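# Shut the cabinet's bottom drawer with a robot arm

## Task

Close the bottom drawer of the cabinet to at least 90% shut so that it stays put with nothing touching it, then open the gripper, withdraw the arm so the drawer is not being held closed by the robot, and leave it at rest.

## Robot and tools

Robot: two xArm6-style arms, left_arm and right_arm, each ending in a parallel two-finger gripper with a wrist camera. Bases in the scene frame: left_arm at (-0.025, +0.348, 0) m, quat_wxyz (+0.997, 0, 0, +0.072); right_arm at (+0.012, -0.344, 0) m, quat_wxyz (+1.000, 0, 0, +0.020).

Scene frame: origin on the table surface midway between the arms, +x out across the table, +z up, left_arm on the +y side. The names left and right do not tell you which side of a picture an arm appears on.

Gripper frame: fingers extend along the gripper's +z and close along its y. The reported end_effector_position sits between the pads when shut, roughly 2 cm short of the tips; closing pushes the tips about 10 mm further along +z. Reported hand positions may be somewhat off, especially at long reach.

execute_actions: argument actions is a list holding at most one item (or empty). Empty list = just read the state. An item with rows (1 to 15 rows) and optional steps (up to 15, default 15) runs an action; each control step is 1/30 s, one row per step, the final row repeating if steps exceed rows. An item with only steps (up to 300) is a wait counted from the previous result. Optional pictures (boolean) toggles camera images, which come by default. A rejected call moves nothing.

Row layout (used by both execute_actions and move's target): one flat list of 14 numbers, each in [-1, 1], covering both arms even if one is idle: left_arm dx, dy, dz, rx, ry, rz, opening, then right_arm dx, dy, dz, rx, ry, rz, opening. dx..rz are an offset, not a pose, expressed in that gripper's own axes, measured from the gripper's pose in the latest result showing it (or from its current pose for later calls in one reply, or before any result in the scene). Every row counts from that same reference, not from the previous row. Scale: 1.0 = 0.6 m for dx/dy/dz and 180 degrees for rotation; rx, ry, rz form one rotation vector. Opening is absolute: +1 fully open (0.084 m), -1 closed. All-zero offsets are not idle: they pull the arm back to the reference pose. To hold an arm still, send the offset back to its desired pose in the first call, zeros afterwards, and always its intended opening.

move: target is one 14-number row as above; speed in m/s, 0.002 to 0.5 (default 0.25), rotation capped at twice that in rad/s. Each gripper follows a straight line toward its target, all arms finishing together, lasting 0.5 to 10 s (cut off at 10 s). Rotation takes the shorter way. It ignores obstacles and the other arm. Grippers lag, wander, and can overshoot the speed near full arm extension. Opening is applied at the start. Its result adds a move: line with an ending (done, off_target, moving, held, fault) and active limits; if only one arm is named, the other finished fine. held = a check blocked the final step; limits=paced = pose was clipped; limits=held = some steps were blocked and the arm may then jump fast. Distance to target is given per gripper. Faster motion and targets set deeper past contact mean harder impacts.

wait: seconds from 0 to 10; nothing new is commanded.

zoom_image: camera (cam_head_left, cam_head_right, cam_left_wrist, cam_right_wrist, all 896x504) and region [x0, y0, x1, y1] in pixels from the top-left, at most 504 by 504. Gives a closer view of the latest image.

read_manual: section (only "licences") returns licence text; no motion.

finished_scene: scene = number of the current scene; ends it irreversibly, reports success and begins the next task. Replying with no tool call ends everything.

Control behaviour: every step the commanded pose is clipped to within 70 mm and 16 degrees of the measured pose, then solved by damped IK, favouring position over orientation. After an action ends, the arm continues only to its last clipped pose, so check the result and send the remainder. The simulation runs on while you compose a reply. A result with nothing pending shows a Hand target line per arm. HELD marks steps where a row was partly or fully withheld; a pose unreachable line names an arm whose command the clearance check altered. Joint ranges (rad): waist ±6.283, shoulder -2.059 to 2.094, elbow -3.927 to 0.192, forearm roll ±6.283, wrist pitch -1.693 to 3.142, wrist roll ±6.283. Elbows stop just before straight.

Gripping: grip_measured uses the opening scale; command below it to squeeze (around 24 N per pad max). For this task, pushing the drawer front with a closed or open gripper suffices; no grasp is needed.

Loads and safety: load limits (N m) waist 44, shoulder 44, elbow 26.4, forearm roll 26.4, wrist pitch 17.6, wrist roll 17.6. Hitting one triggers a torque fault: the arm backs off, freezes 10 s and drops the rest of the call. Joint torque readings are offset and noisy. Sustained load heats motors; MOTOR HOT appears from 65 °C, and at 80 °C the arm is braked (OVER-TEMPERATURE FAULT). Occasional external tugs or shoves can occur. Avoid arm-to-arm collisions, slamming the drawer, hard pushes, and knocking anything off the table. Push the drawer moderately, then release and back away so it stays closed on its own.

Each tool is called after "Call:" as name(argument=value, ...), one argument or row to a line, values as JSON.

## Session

Call:
execute_actions(
  actions=[],
)

Scene clock: 0.00 s of 3900.00 s.
left_arm: end_effector_position=(-0.0024, +0.7823, +0.3290) grip_measured=+1.00 end_effector_quat_wxyz=(-0.359, +0.719, -0.158, -0.574) end_effector_velocity=(-0.001, -0.000, -0.001) end_effector_angular_velocity=(-0.001, +0.001, +0.002) | right_arm: end_effector_position=(+0.3875, -0.7265, +0.2070) grip_measured=+1.00 end_effector_quat_wxyz=(-0.341, +0.696, -0.413, +0.479) end_effector_velocity=(+0.000, +0.000, +0.000) end_effector_angular_velocity=(-0.001, -0.001, +0.001)
Joint positions: left_arm=[ 0.805 -0.34  -0.549  1.602  1.399  0.551  0.084] | right_arm=[-1.206  0.144 -0.87   1.593  1.126 -1.216  0.084]
Joint velocities: left_arm=[ 0.001  0.001  0.001 -0.001  0.001 -0.     0.   ] | right_arm=[ 0.    -0.001  0.     0.001  0.    -0.001  0.   ]
Joint torques (N m, as the arm reports them, + toward a larger angle): no reading
Motor temperatures (°C, as the motors report them): left_arm=[32 31 30 35 32 31] | right_arm=[30 31 28 30 29 33]
Hand target (left_arm): -0.002, +0.782, +0.329; -0.359, +0.719, -0.158, -0.574
Hand target (right_arm): +0.387, -0.727, +0.207; -0.341, +0.696, -0.413, +0.479

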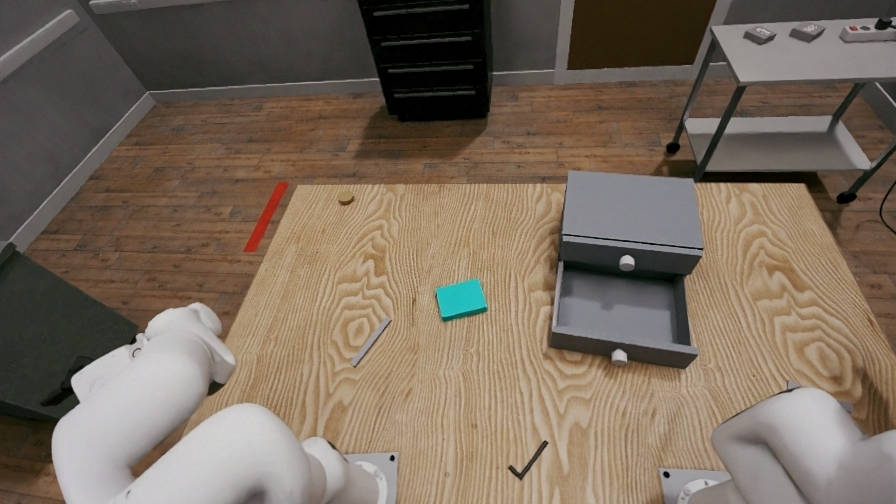

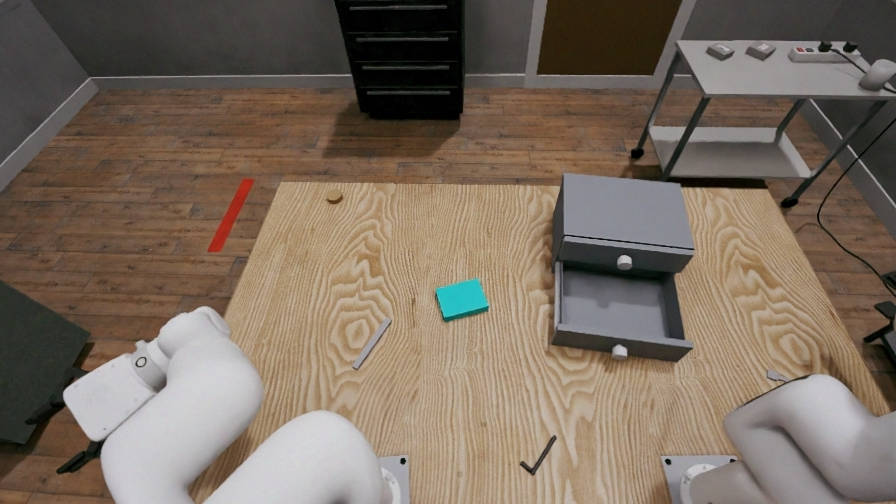

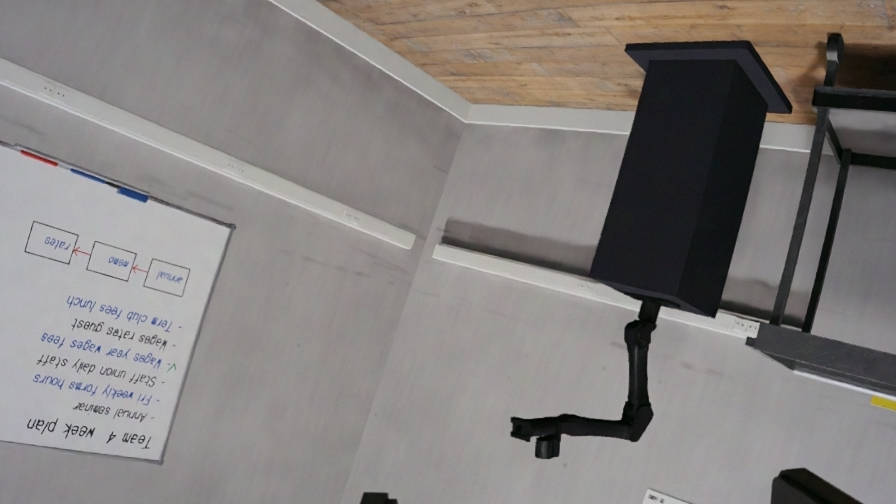

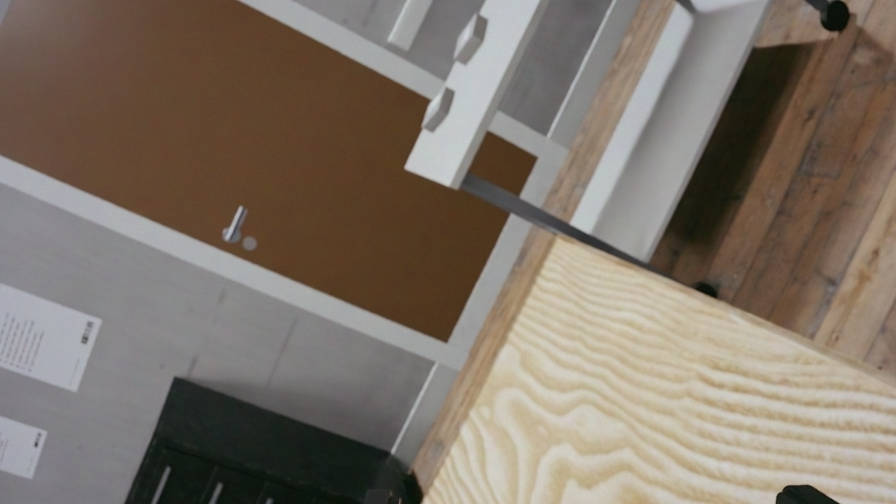

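Call:
move(
  target=[0,0,0,0,0,0,1,-0.787,-0.26,-0.25,-0.366,-0.162,0,-1],
  speed=0.4,
)

Scene clock: 20.57 s of 3900.00 s.
left_arm: end_effector_position=(-0.0024, +0.7823, +0.3290) grip_measured=+1.00 end_effector_quat_wxyz=(-0.359, +0.719, -0.158, -0.574) end_effector_velocity=(-0.000, +0.000, -0.000) end_effector_angular_velocity=(-0.001, -0.001, -0.000) | right_arm: end_effector_position=(+0.1906, -0.2474, +0.2059) grip_measured=-1.00 end_effector_quat_wxyz=(+0.000, +0.860, -0.511, +0.004) end_effector_velocity=(-0.000, +0.002, +0.001) end_effector_angular_velocity=(-0.007, -0.001, +0.001)
Joint positions: left_arm=[ 0.805 -0.34  -0.549  1.602  1.399  0.551  0.084] | right_arm=[ 0.462 -1.077 -0.294 -0.007  1.368  1.575  0.   ]
Joint velocities: left_arm=[ 0.001 -0.     0.    -0.    -0.002 -0.    -0.   ] | right_arm=[ 0.016  0.008 -0.007 -0.007  0.002  0.016  0.   ]
Joint torques (N m, as the arm reports them, + toward a larger angle): left_arm=[ -0.22 -13.07 -23.32   1.3    0.89   0.67] | right_arm=[ -0.28   2.62 -12.59   0.01  -0.33   0.66]
Motor temperatures (°C, as the motors report them): left_arm=[32 31 32 35 32 31] | right_arm=[30 31 30 30 29 33]
Hand target (left_arm): -0.002, +0.782, +0.329; -0.359, +0.719, -0.158, -0.574
Hand target (right_arm): +0.190, -0.247, +0.206; +0.000, +0.860, -0.511, +0.004
Off the commanded pose (left_arm): 0.000 m, 0 deg.
Off the commanded pose (right_arm): 0.002 m, 0 deg.
After step 90, 14.93 s passed at rest.
move: done; limits=paced

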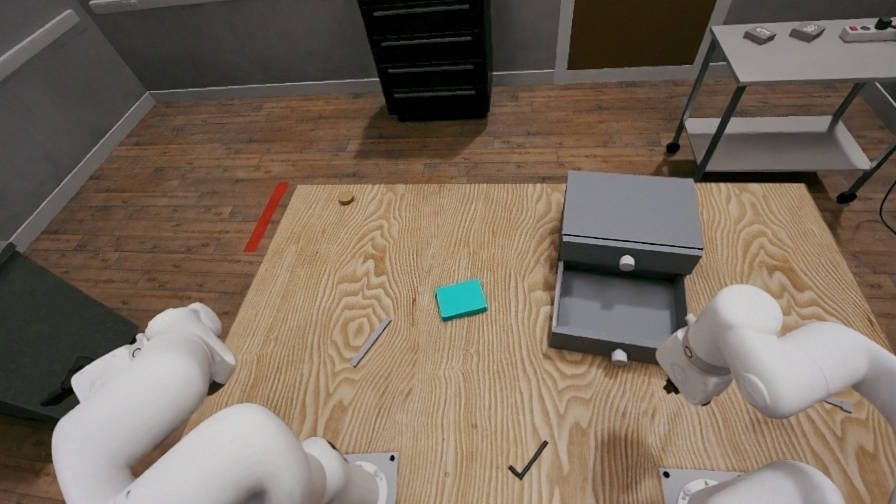

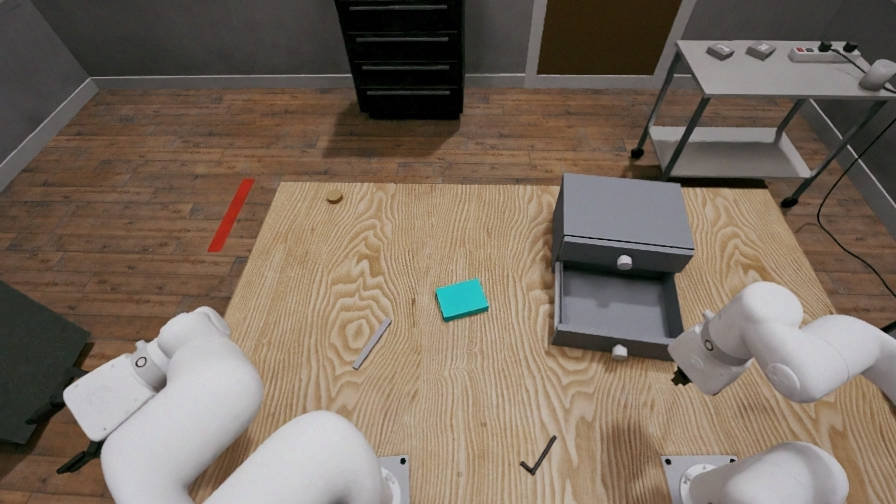

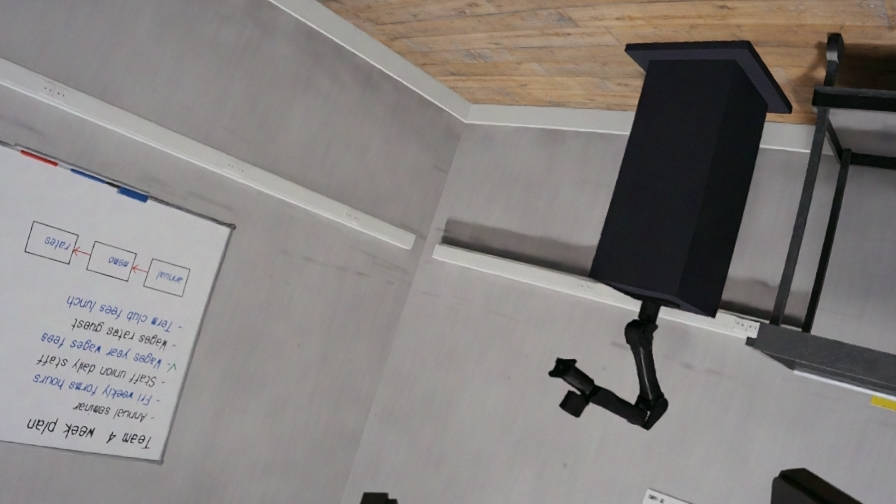

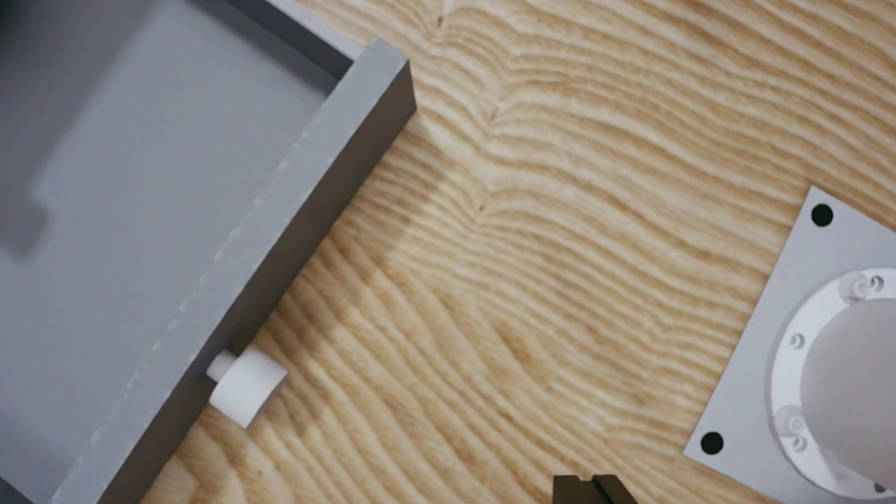

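Call:
move(
  target=[0,0,0,0,0,0,1,0.022,-0.148,0.258,0,0,0,-1],
  speed=0.3,
)

Scene clock: 33.67 s of 3900.00 s.
left_arm: end_effector_position=(-0.0024, +0.7823, +0.3290) grip_measured=+1.00 end_effector_quat_wxyz=(-0.359, +0.719, -0.158, -0.574) end_effector_velocity=(-0.000, -0.000, +0.000) end_effector_angular_velocity=(+0.001, -0.001, -0.000) | right_arm: end_effector_position=(+0.2743, -0.2169, +0.0514) grip_measured=-1.00 end_effector_quat_wxyz=(+0.000, +0.860, -0.510, +0.003) end_effector_velocity=(+0.005, +0.002, +0.001) end_effector_angular_velocity=(+0.004, -0.008, -0.001)
Joint positions: left_arm=[ 0.805 -0.34  -0.549  1.602  1.399  0.551  0.084] | right_arm=[ 0.412 -0.289 -0.258 -0.01   0.544  1.531  0.   ]
Joint velocities: left_arm=[ 0.    -0.002  0.001  0.    -0.001 -0.     0.   ] | right_arm=[-0.001  0.009 -0.01  -0.001 -0.009  0.     0.   ]
Joint torques (N m, as the arm reports them, + toward a larger angle): left_arm=[ -0.4  -13.32 -23.46   1.24   0.76   0.66] | right_arm=[  0.21  -4.53 -10.52   0.08  -0.81   0.57]
Motor temperatures (°C, as the motors report them): left_arm=[32 31 33 35 32 31] | right_arm=[30 31 31 30 29 33]
Hand target (left_arm): -0.002, +0.782, +0.329; -0.359, +0.719, -0.158, -0.574
Hand target (right_arm): +0.275, -0.217, +0.051; -0.000, +0.860, -0.510, +0.003
Off the commanded pose (left_arm): 0.000 m, 0 deg.
Off the commanded pose (right_arm): 0.002 m, 0 deg.
After step 90, 8.67 s passed at rest.
move: done; limits=paced

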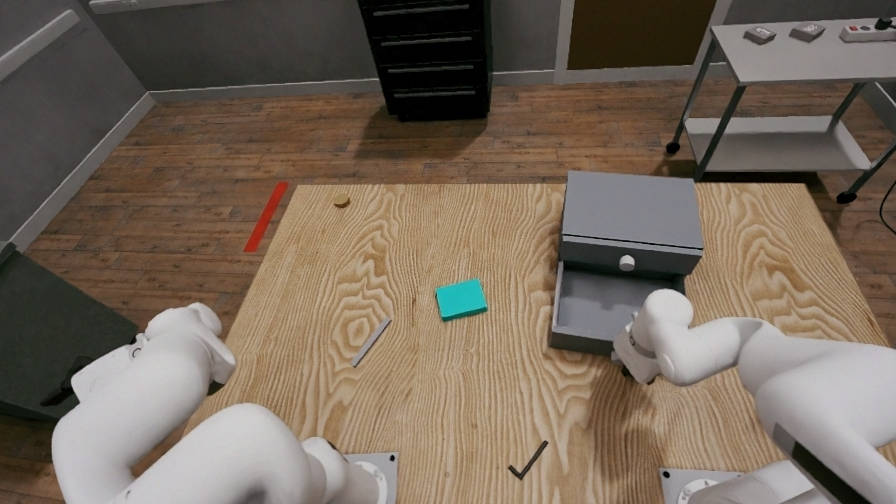

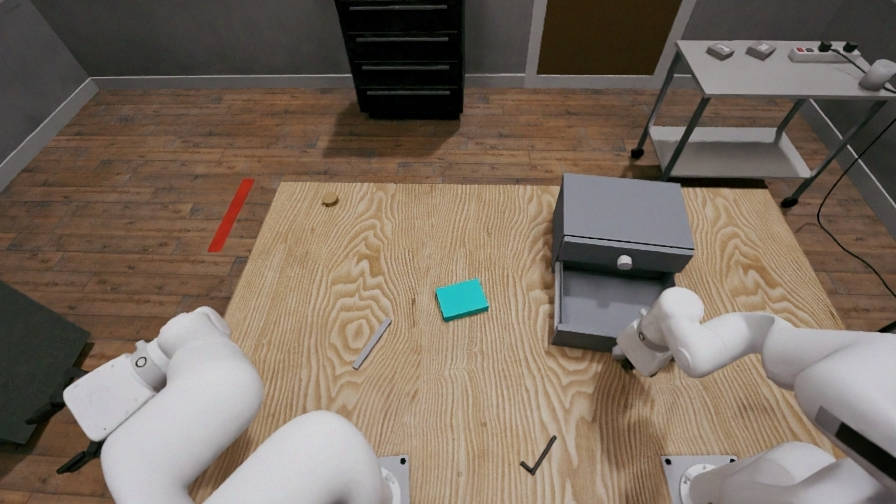

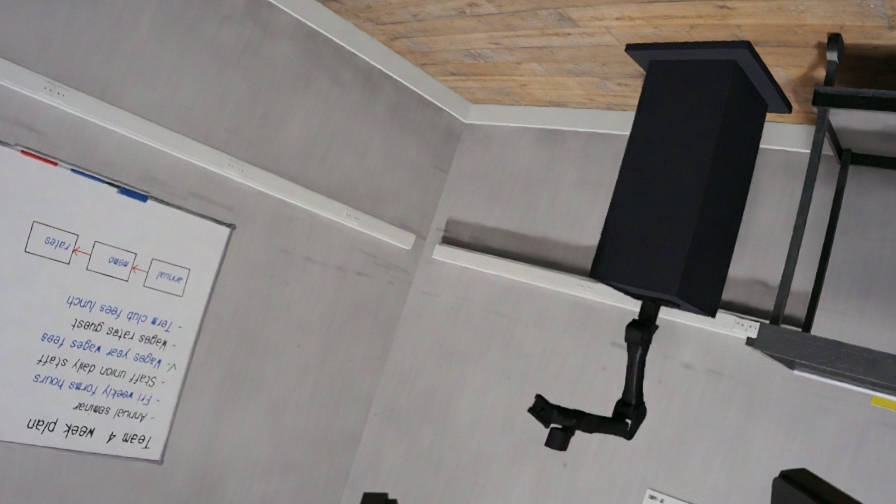

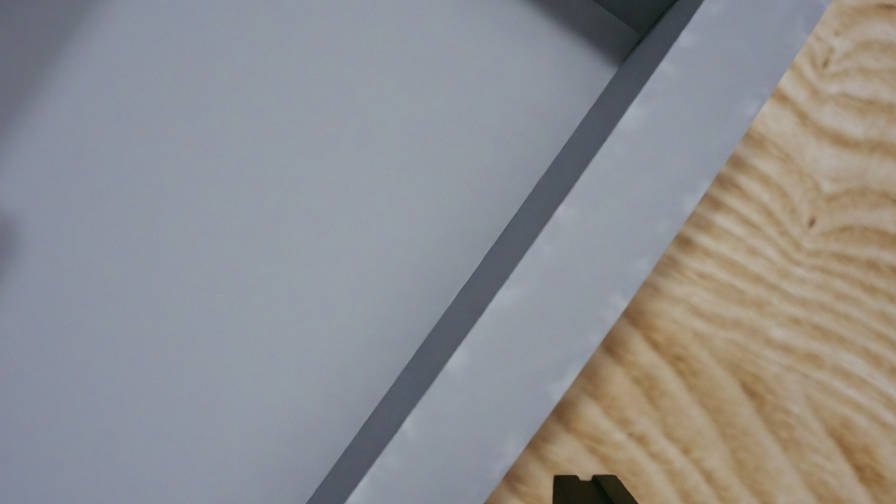

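Call:
move(
  target=[0,0,0,0,0,0,1,0.17,-0.245,0,0,0,0,-1],
  speed=0.08,
)

Scene clock: 39.87 s of 3900.00 s.
left_arm: end_effector_position=(-0.0024, +0.7823, +0.3290) grip_measured=+1.00 end_effector_quat_wxyz=(-0.359, +0.719, -0.158, -0.574) end_effector_velocity=(+0.001, +0.000, +0.000) end_effector_angular_velocity=(+0.001, -0.001, -0.002) | right_arm: end_effector_position=(+0.4337, -0.2358, +0.0472) grip_measured=-1.00 end_effector_quat_wxyz=(+0.014, +0.863, -0.505, -0.010) end_effector_velocity=(-0.001, +0.000, +0.000) end_effector_angular_velocity=(+0.001, +0.011, -0.001)
Joint positions: left_arm=[ 0.805 -0.34  -0.549  1.602  1.399  0.551  0.084] | right_arm=[ 0.212  0.191 -0.806 -0.01   0.648  1.32   0.   ]
Joint velocities: left_arm=[-0.002  0.    -0.001 -0.    -0.     0.    -0.   ] | right_arm=[-0.     0.001 -0.005  0.006  0.015 -0.005  0.   ]
Joint torques (N m, as the arm reports them, + toward a larger angle): left_arm=[ -0.5  -13.09 -23.47   1.33   0.83   0.63] | right_arm=[-29.85   7.83 -26.41   2.65  -8.13   0.52]
Motor temperatures (°C, as the motors report them): left_arm=[32 31 33 35 32 31] | right_arm=[30 31 31 30 30 33]
Hand target (left_arm): -0.002, +0.782, +0.329; -0.359, +0.719, -0.158, -0.574
Hand target (right_arm): +0.452, -0.236, +0.053; +0.001, +0.860, -0.510, +0.003
Off the commanded pose (left_arm): 0.000 m, 0 deg.
Off the commanded pose (right_arm): 0.019 m, 2 deg.
After step 90, 0.67 s passed at rest.
move: off_target (right_arm)

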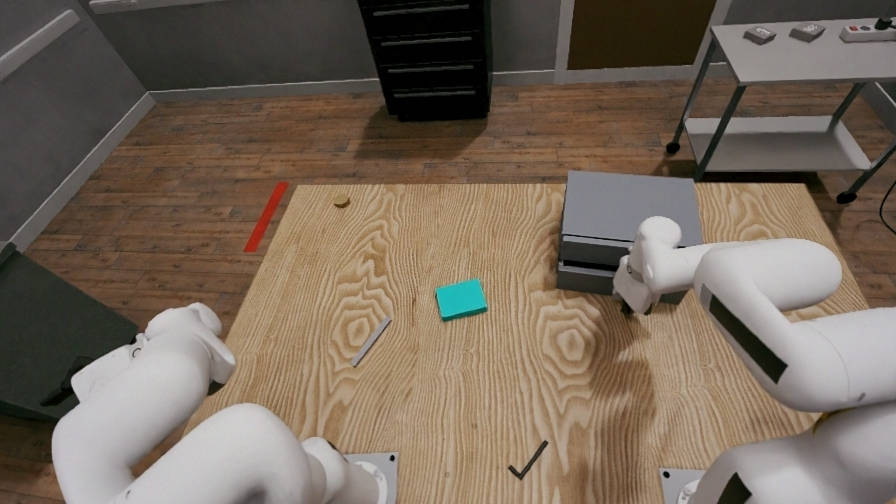

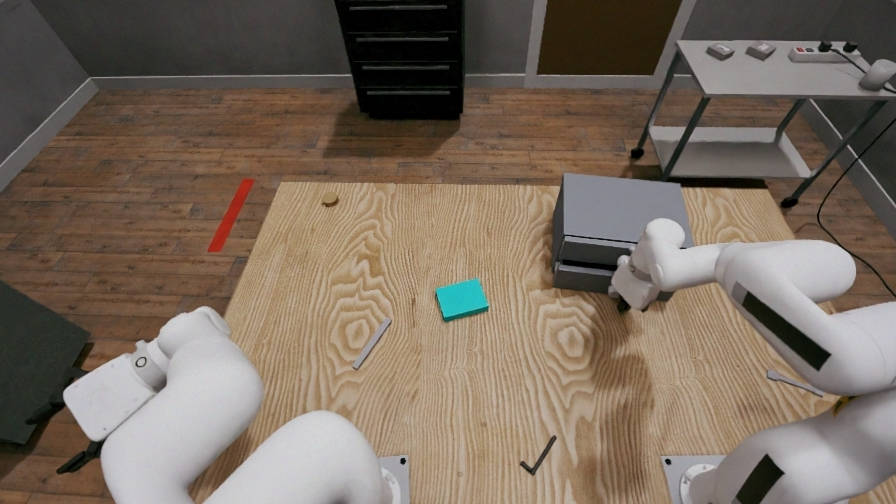

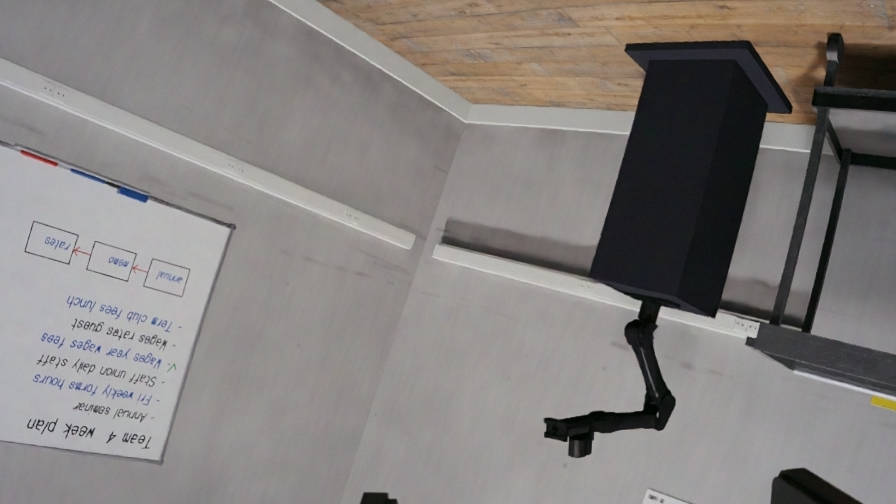

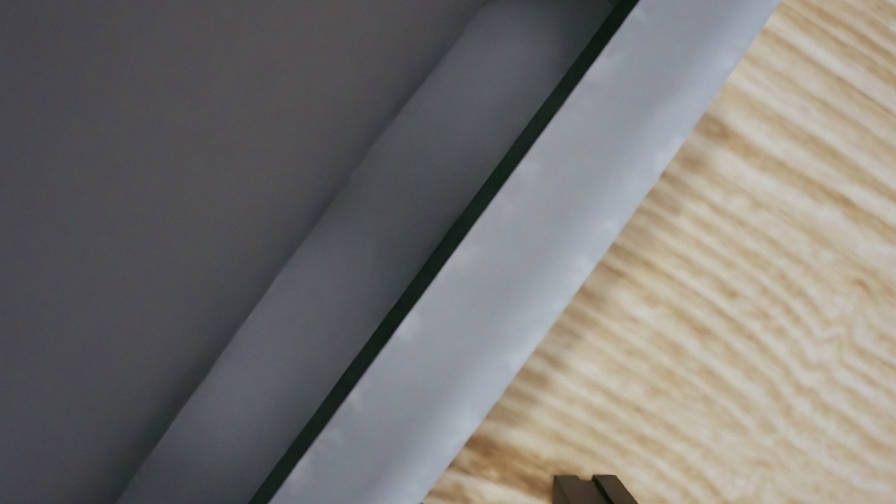

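Call:
move(
  target=[0,0,0,0,0,0,1,-0.1,0.14,-0.25,0,0,0,-1],
  speed=0.4,
)

Scene clock: 47.87 s of 3900.00 s.
left_arm: end_effector_position=(-0.0024, +0.7823, +0.3290) grip_measured=+1.00 end_effector_quat_wxyz=(-0.359, +0.719, -0.158, -0.574) end_effector_velocity=(-0.000, +0.000, -0.000) end_effector_angular_velocity=(-0.001, -0.000, +0.001) | right_arm: end_effector_position=(+0.3362, -0.2229, +0.1996) grip_measured=-1.00 end_effector_quat_wxyz=(+0.014, +0.862, -0.506, -0.010) end_effector_velocity=(-0.000, +0.000, +0.003) end_effector_angular_velocity=(+0.001, -0.005, +0.001)
Joint positions: left_arm=[ 0.805 -0.34  -0.549  1.602  1.399  0.551  0.084] | right_arm=[ 0.318 -0.391 -0.678 -0.003  1.103  1.421  0.   ]
Joint velocities: left_arm=[ 0.     0.001 -0.    -0.    -0.    -0.     0.   ] | right_arm=[ 0.002 -0.009 -0.002 -0.001  0.006  0.001  0.   ]
Joint torques (N m, as the arm reports them, + toward a larger angle): left_arm=[ -0.43 -12.7  -23.44   1.33   0.84   0.71] | right_arm=[ -0.13  -5.63 -12.31  -0.09  -0.29   0.56]
Motor temperatures (°C, as the motors report them): left_arm=[32 31 33 35 32 31] | right_arm=[30 31 36 30 32 33]
Hand target (left_arm): -0.002, +0.782, +0.329; -0.359, +0.719, -0.158, -0.574
Hand target (right_arm): +0.336, -0.223, +0.200; +0.014, +0.863, -0.506, -0.009
Off the commanded pose (left_arm): 0.000 m, 0 deg.
Off the commanded pose (right_arm): 0.001 m, 0 deg.
After step 90, 3.80 s passed at rest.
move: done; limits=paced

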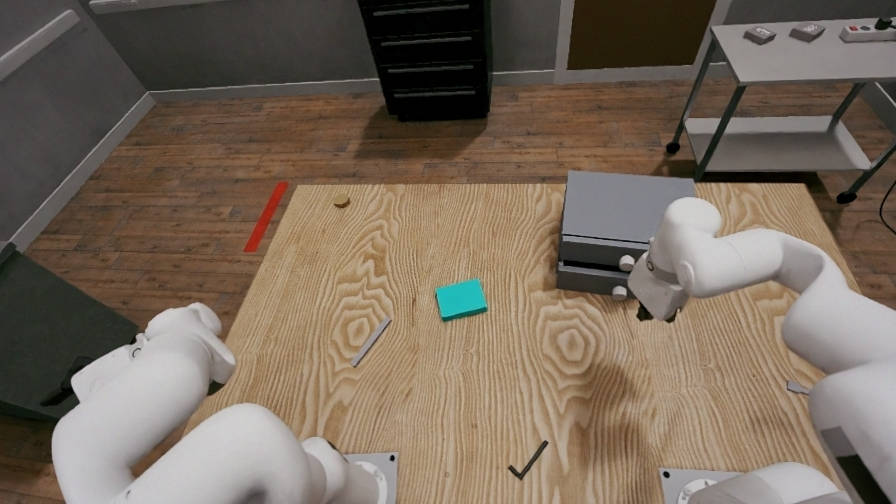

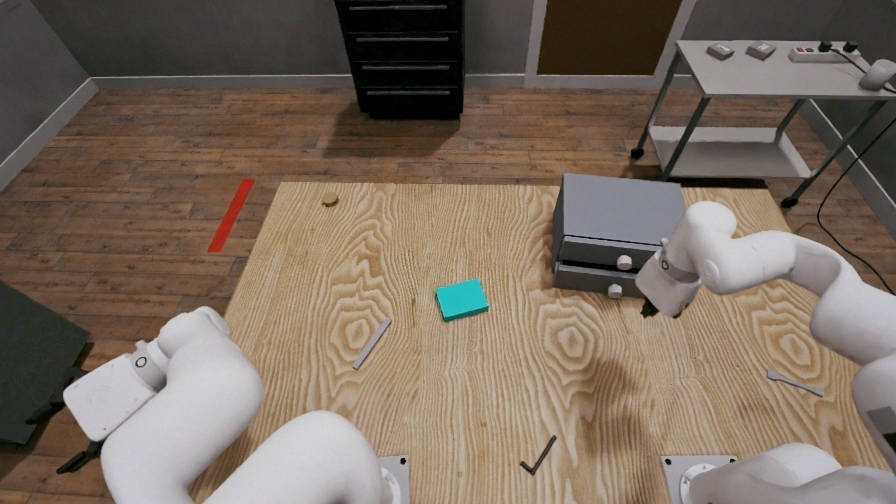

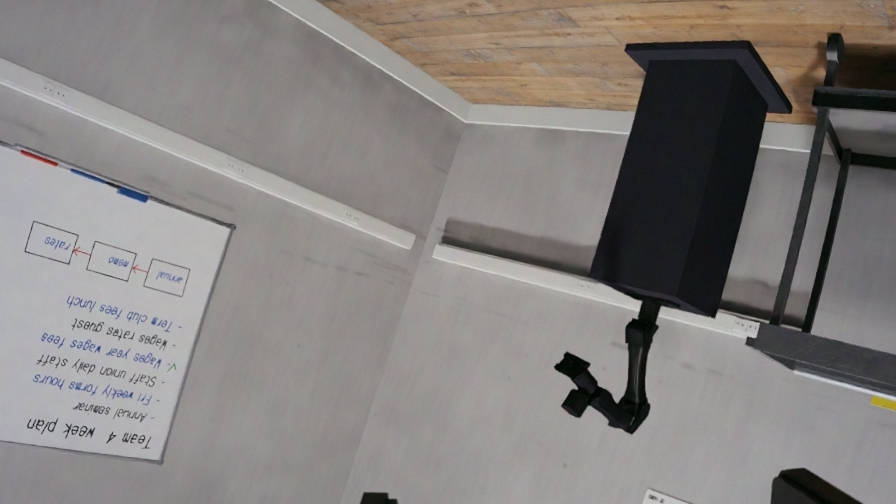

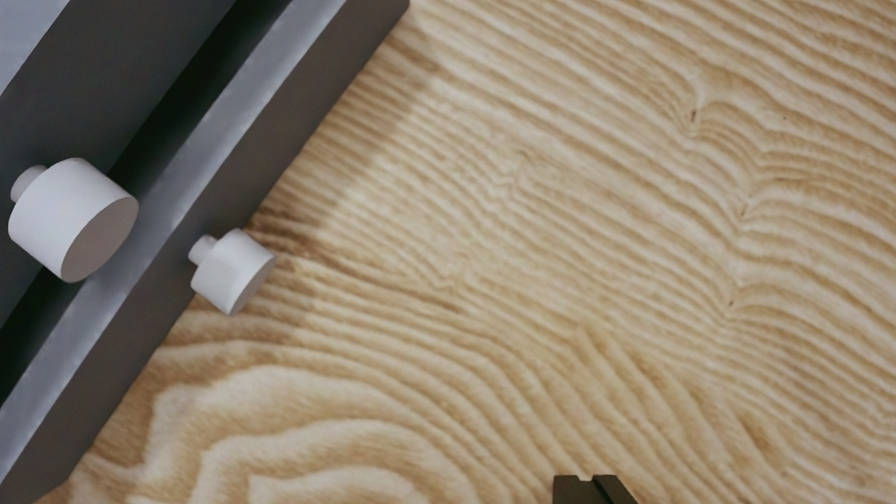

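Call:
move(
  target=[0,0,0,0,0,0,1,0.072,-0.098,0.25,0.137,0.095,0,-1],
  speed=0.3,
)

Scene clock: 56.93 s of 3900.00 s.
left_arm: end_effector_position=(-0.0024, +0.7823, +0.3290) grip_measured=+1.00 end_effector_quat_wxyz=(-0.359, +0.719, -0.158, -0.574) end_effector_velocity=(+0.000, +0.000, +0.000) end_effector_angular_velocity=(+0.000, -0.001, -0.001) | right_arm: end_effector_position=(+0.4023, -0.2329, +0.0474) grip_measured=-1.00 end_effector_quat_wxyz=(-0.095, +0.839, -0.488, +0.222) end_effector_velocity=(-0.000, -0.000, -0.000) end_effector_angular_velocity=(+0.002, -0.021, +0.001)
Joint positions: left_arm=[ 0.805 -0.34  -0.549  1.602  1.399  0.551  0.084] | right_arm=[ 0.136  0.032 -0.501 -1.576  0.138  2.773  0.   ]
Joint velocities: left_arm=[-0.     0.    -0.001  0.    -0.    -0.    -0.   ] | right_arm=[ 0.001  0.003 -0.009 -0.107  0.001  0.108  0.   ]
Joint torques (N m, as the arm reports them, + toward a larger angle): left_arm=[ -0.42 -13.09 -23.47   1.31   0.8    0.66] | right_arm=[ 0.05 -8.52 -8.86  1.28  0.1   0.38]
Motor temperatures (°C, as the motors report them): left_arm=[32 31 33 35 32 31] | right_arm=[30 31 34 30 31 33]
Hand target (left_arm): -0.002, +0.782, +0.329; -0.359, +0.719, -0.158, -0.574
Hand target (right_arm): +0.402, -0.233, +0.047; -0.096, +0.838, -0.488, +0.223
Off the commanded pose (left_arm): 0.000 m, 0 deg.
Off the commanded pose (right_arm): 0.002 m, 0 deg.
After step 90, 3.63 s passed at rest.
move: done

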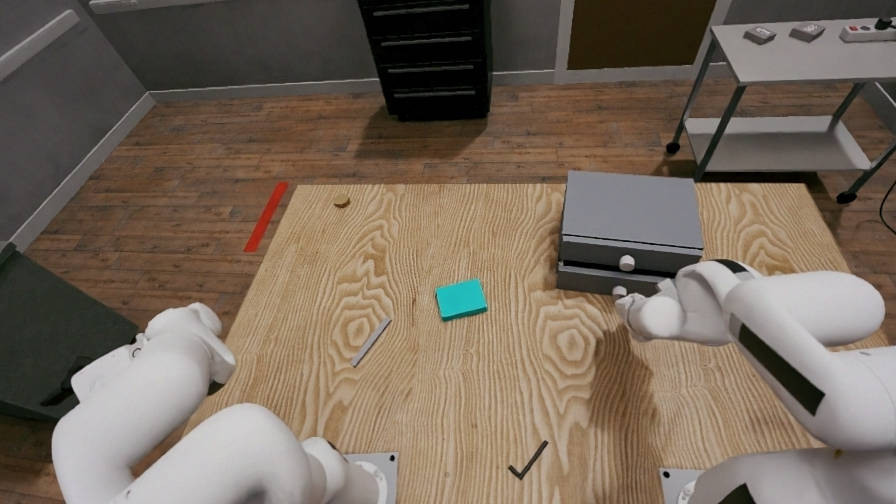

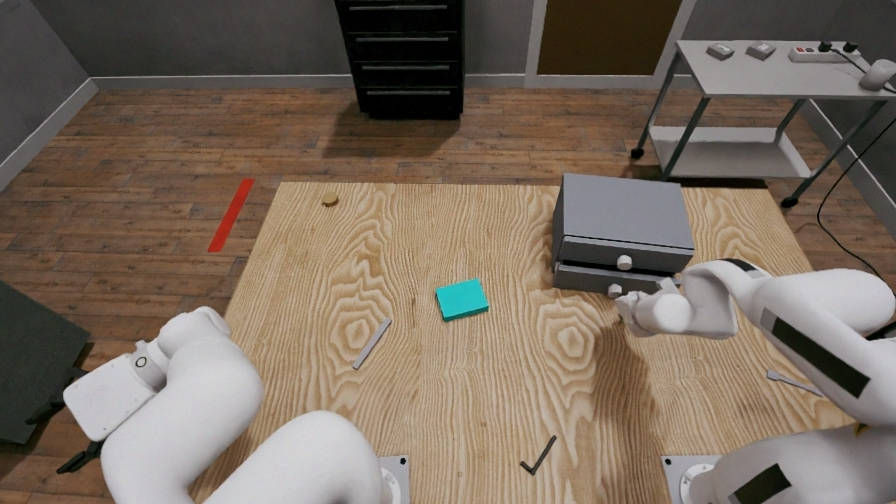

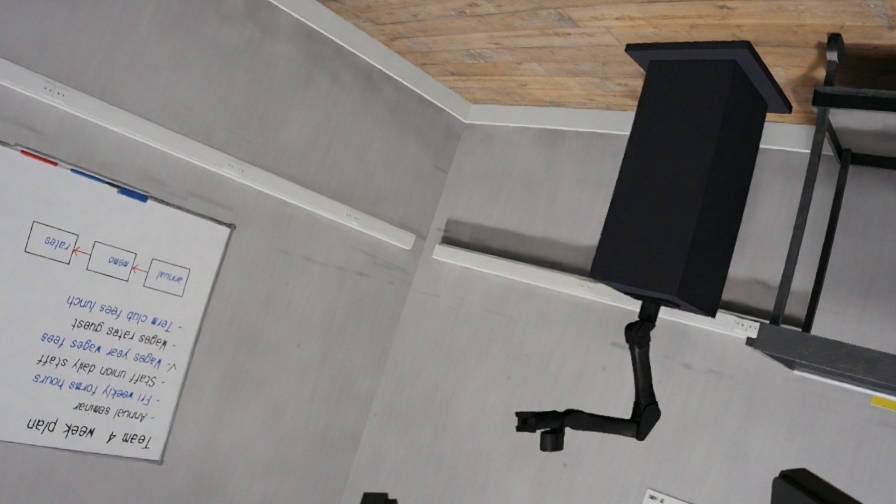

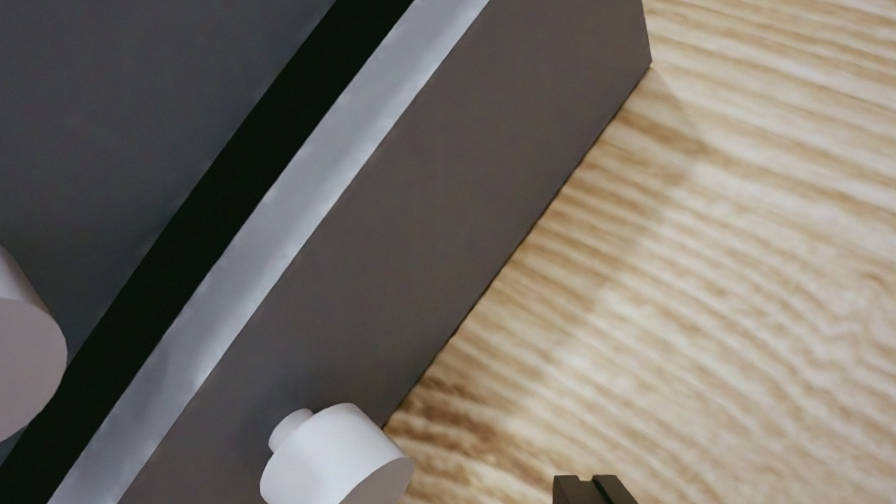

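Call:
move(
  target=[0,0,0,0,0,0,1,0.053,-0.077,0.054,0,0,0,-1],
  speed=0.06,
)

Scene clock: 65.17 s of 3900.00 s.
left_arm: end_effector_position=(-0.0024, +0.7823, +0.3290) grip_measured=+1.00 end_effector_quat_wxyz=(-0.359, +0.719, -0.158, -0.574) end_effector_velocity=(+0.001, +0.000, -0.001) end_effector_angular_velocity=(-0.003, +0.001, -0.003) | right_arm: end_effector_position=(+0.4668, -0.2389, +0.0453) grip_measured=-1.00 end_effector_quat_wxyz=(-0.095, +0.839, -0.488, +0.222) end_effector_velocity=(+0.001, +0.000, -0.000) end_effector_angular_velocity=(+0.001, +0.002, -0.000)
Joint positions: left_arm=[ 0.805 -0.34  -0.549  1.602  1.399  0.551  0.084] | right_arm=[ 0.089  0.193 -0.684 -1.439  0.118  2.592  0.   ]
Joint velocities: left_arm=[-0.002  0.002  0.001 -0.    -0.001  0.     0.   ] | right_arm=[ 0.     0.002 -0.001  0.014 -0.001 -0.013  0.   ]
Joint torques (N m, as the arm reports them, + toward a larger angle): left_arm=[ -0.5  -13.13 -23.49   1.52   0.87   0.69] | right_arm=[  2.12 -12.29 -11.05   1.39  -0.88   0.56]
Motor temperatures (°C, as the motors report them): left_arm=[32 31 33 35 32 31] | right_arm=[30 31 32 30 31 33]
Hand target (left_arm): -0.002, +0.782, +0.329; -0.359, +0.719, -0.158, -0.574
Hand target (right_arm): +0.467, -0.239, +0.045; -0.095, +0.839, -0.488, +0.222
Off the commanded pose (left_arm): 0.000 m, 0 deg.
Off the commanded pose (right_arm): 0.000 m, 0 deg.
After step 90, 3.73 s passed at rest.
move: done

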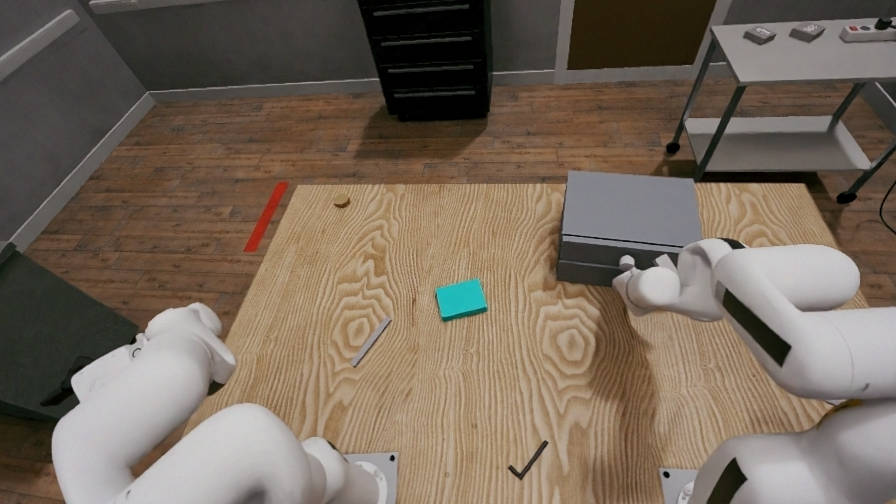

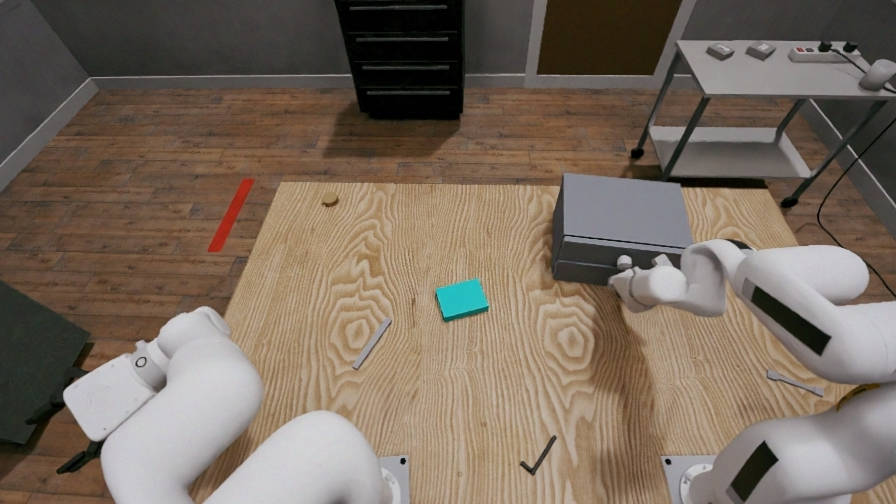

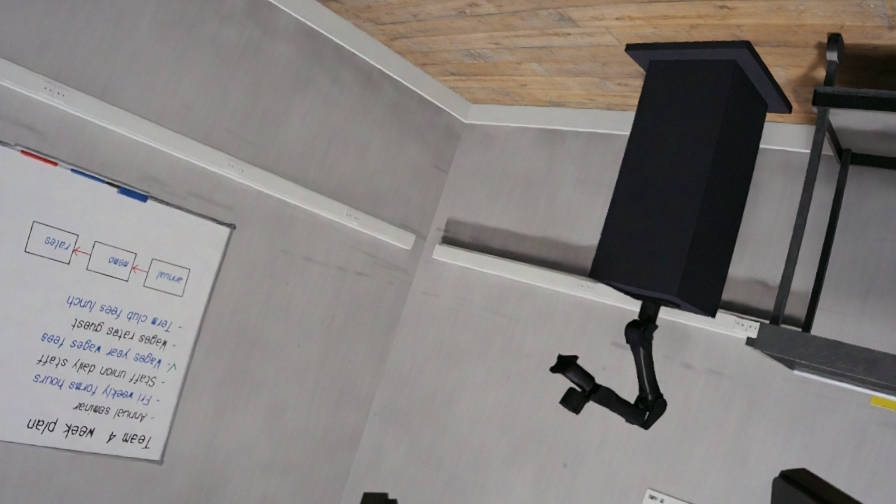

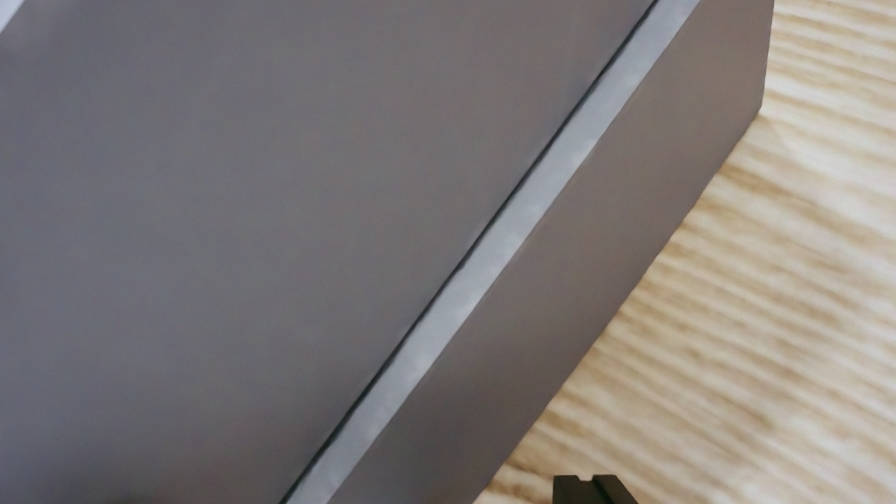

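The drawer is closed. Retreat.

Call:
move(
  target=[0,0,0,0,0,0,1,-0.08,0.12,-0.25,0,0,0,-1],
  speed=0.4,
)

Scene clock: 70.40 s of 3900.00 s.
left_arm: end_effector_position=(-0.0024, +0.7823, +0.3290) grip_measured=+1.00 end_effector_quat_wxyz=(-0.359, +0.719, -0.158, -0.574) end_effector_velocity=(-0.000, +0.000, +0.000) end_effector_angular_velocity=(+0.001, -0.001, +0.001) | right_arm: end_effector_position=(+0.3212, -0.2253, +0.1368) grip_measured=-1.00 end_effector_quat_wxyz=(-0.095, +0.838, -0.488, +0.224) end_effector_velocity=(+0.000, -0.001, +0.002) end_effector_angular_velocity=(-0.000, +0.008, +0.002)
Joint positions: left_arm=[ 0.805 -0.34  -0.549  1.602  1.399  0.551  0.084] | right_arm=[ 0.397 -0.662 -0.139 -0.618  0.45   2.006  0.   ]
Joint velocities: left_arm=[ 0.001 -0.    -0.001  0.     0.    -0.001 -0.   ] | right_arm=[ 0.001 -0.004 -0.006  0.026  0.012 -0.028  0.   ]
Joint torques (N m, as the arm reports them, + toward a larger angle): left_arm=[ -0.19 -13.08 -23.49   1.35   0.76   0.73] | right_arm=[  0.1   -1.3  -11.67   0.39  -0.5    0.66]
Motor temperatures (°C, as the motors report them): left_arm=[32 31 33 35 32 31] | right_arm=[30 31 32 30 31 33]
Hand target (left_arm): -0.002, +0.782, +0.329; -0.359, +0.719, -0.158, -0.574
Hand target (right_arm): +0.321, -0.225, +0.137; -0.095, +0.838, -0.488, +0.224
Off the commanded pose (left_arm): 0.000 m, 0 deg.
Off the commanded pose (right_arm): 0.001 m, 0 deg.
After step 90, 0.77 s passed at rest.
move: done; limits=paced

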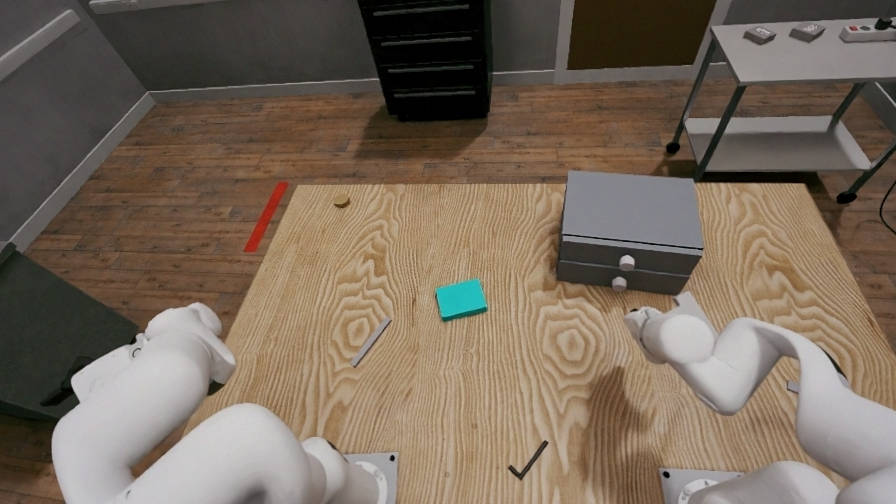

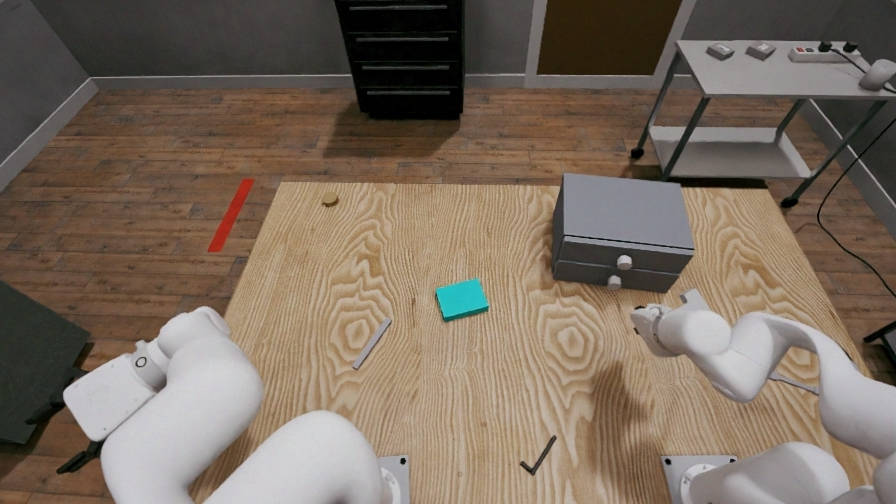

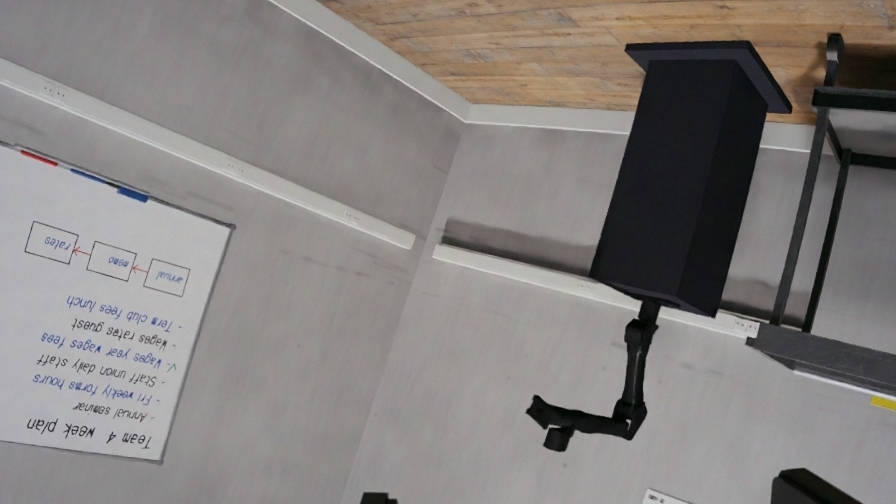

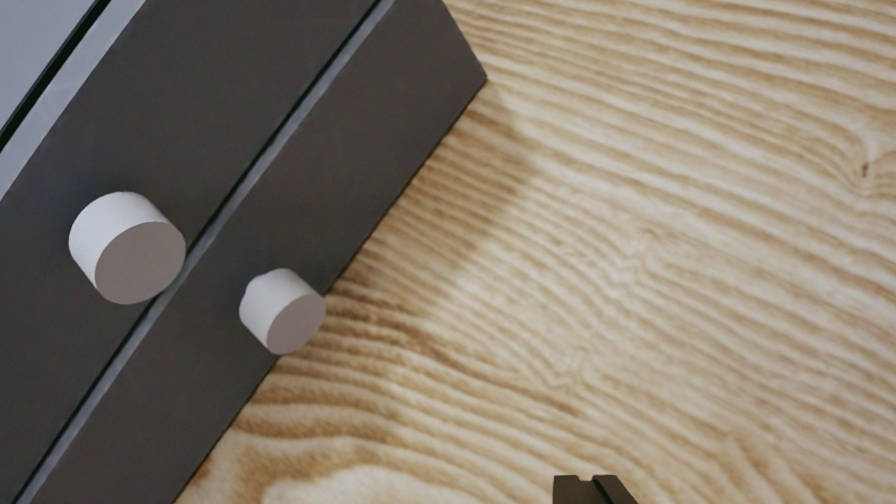

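Call:
finished_scene(
  scene=2,
)

The scene is finished: the task was done.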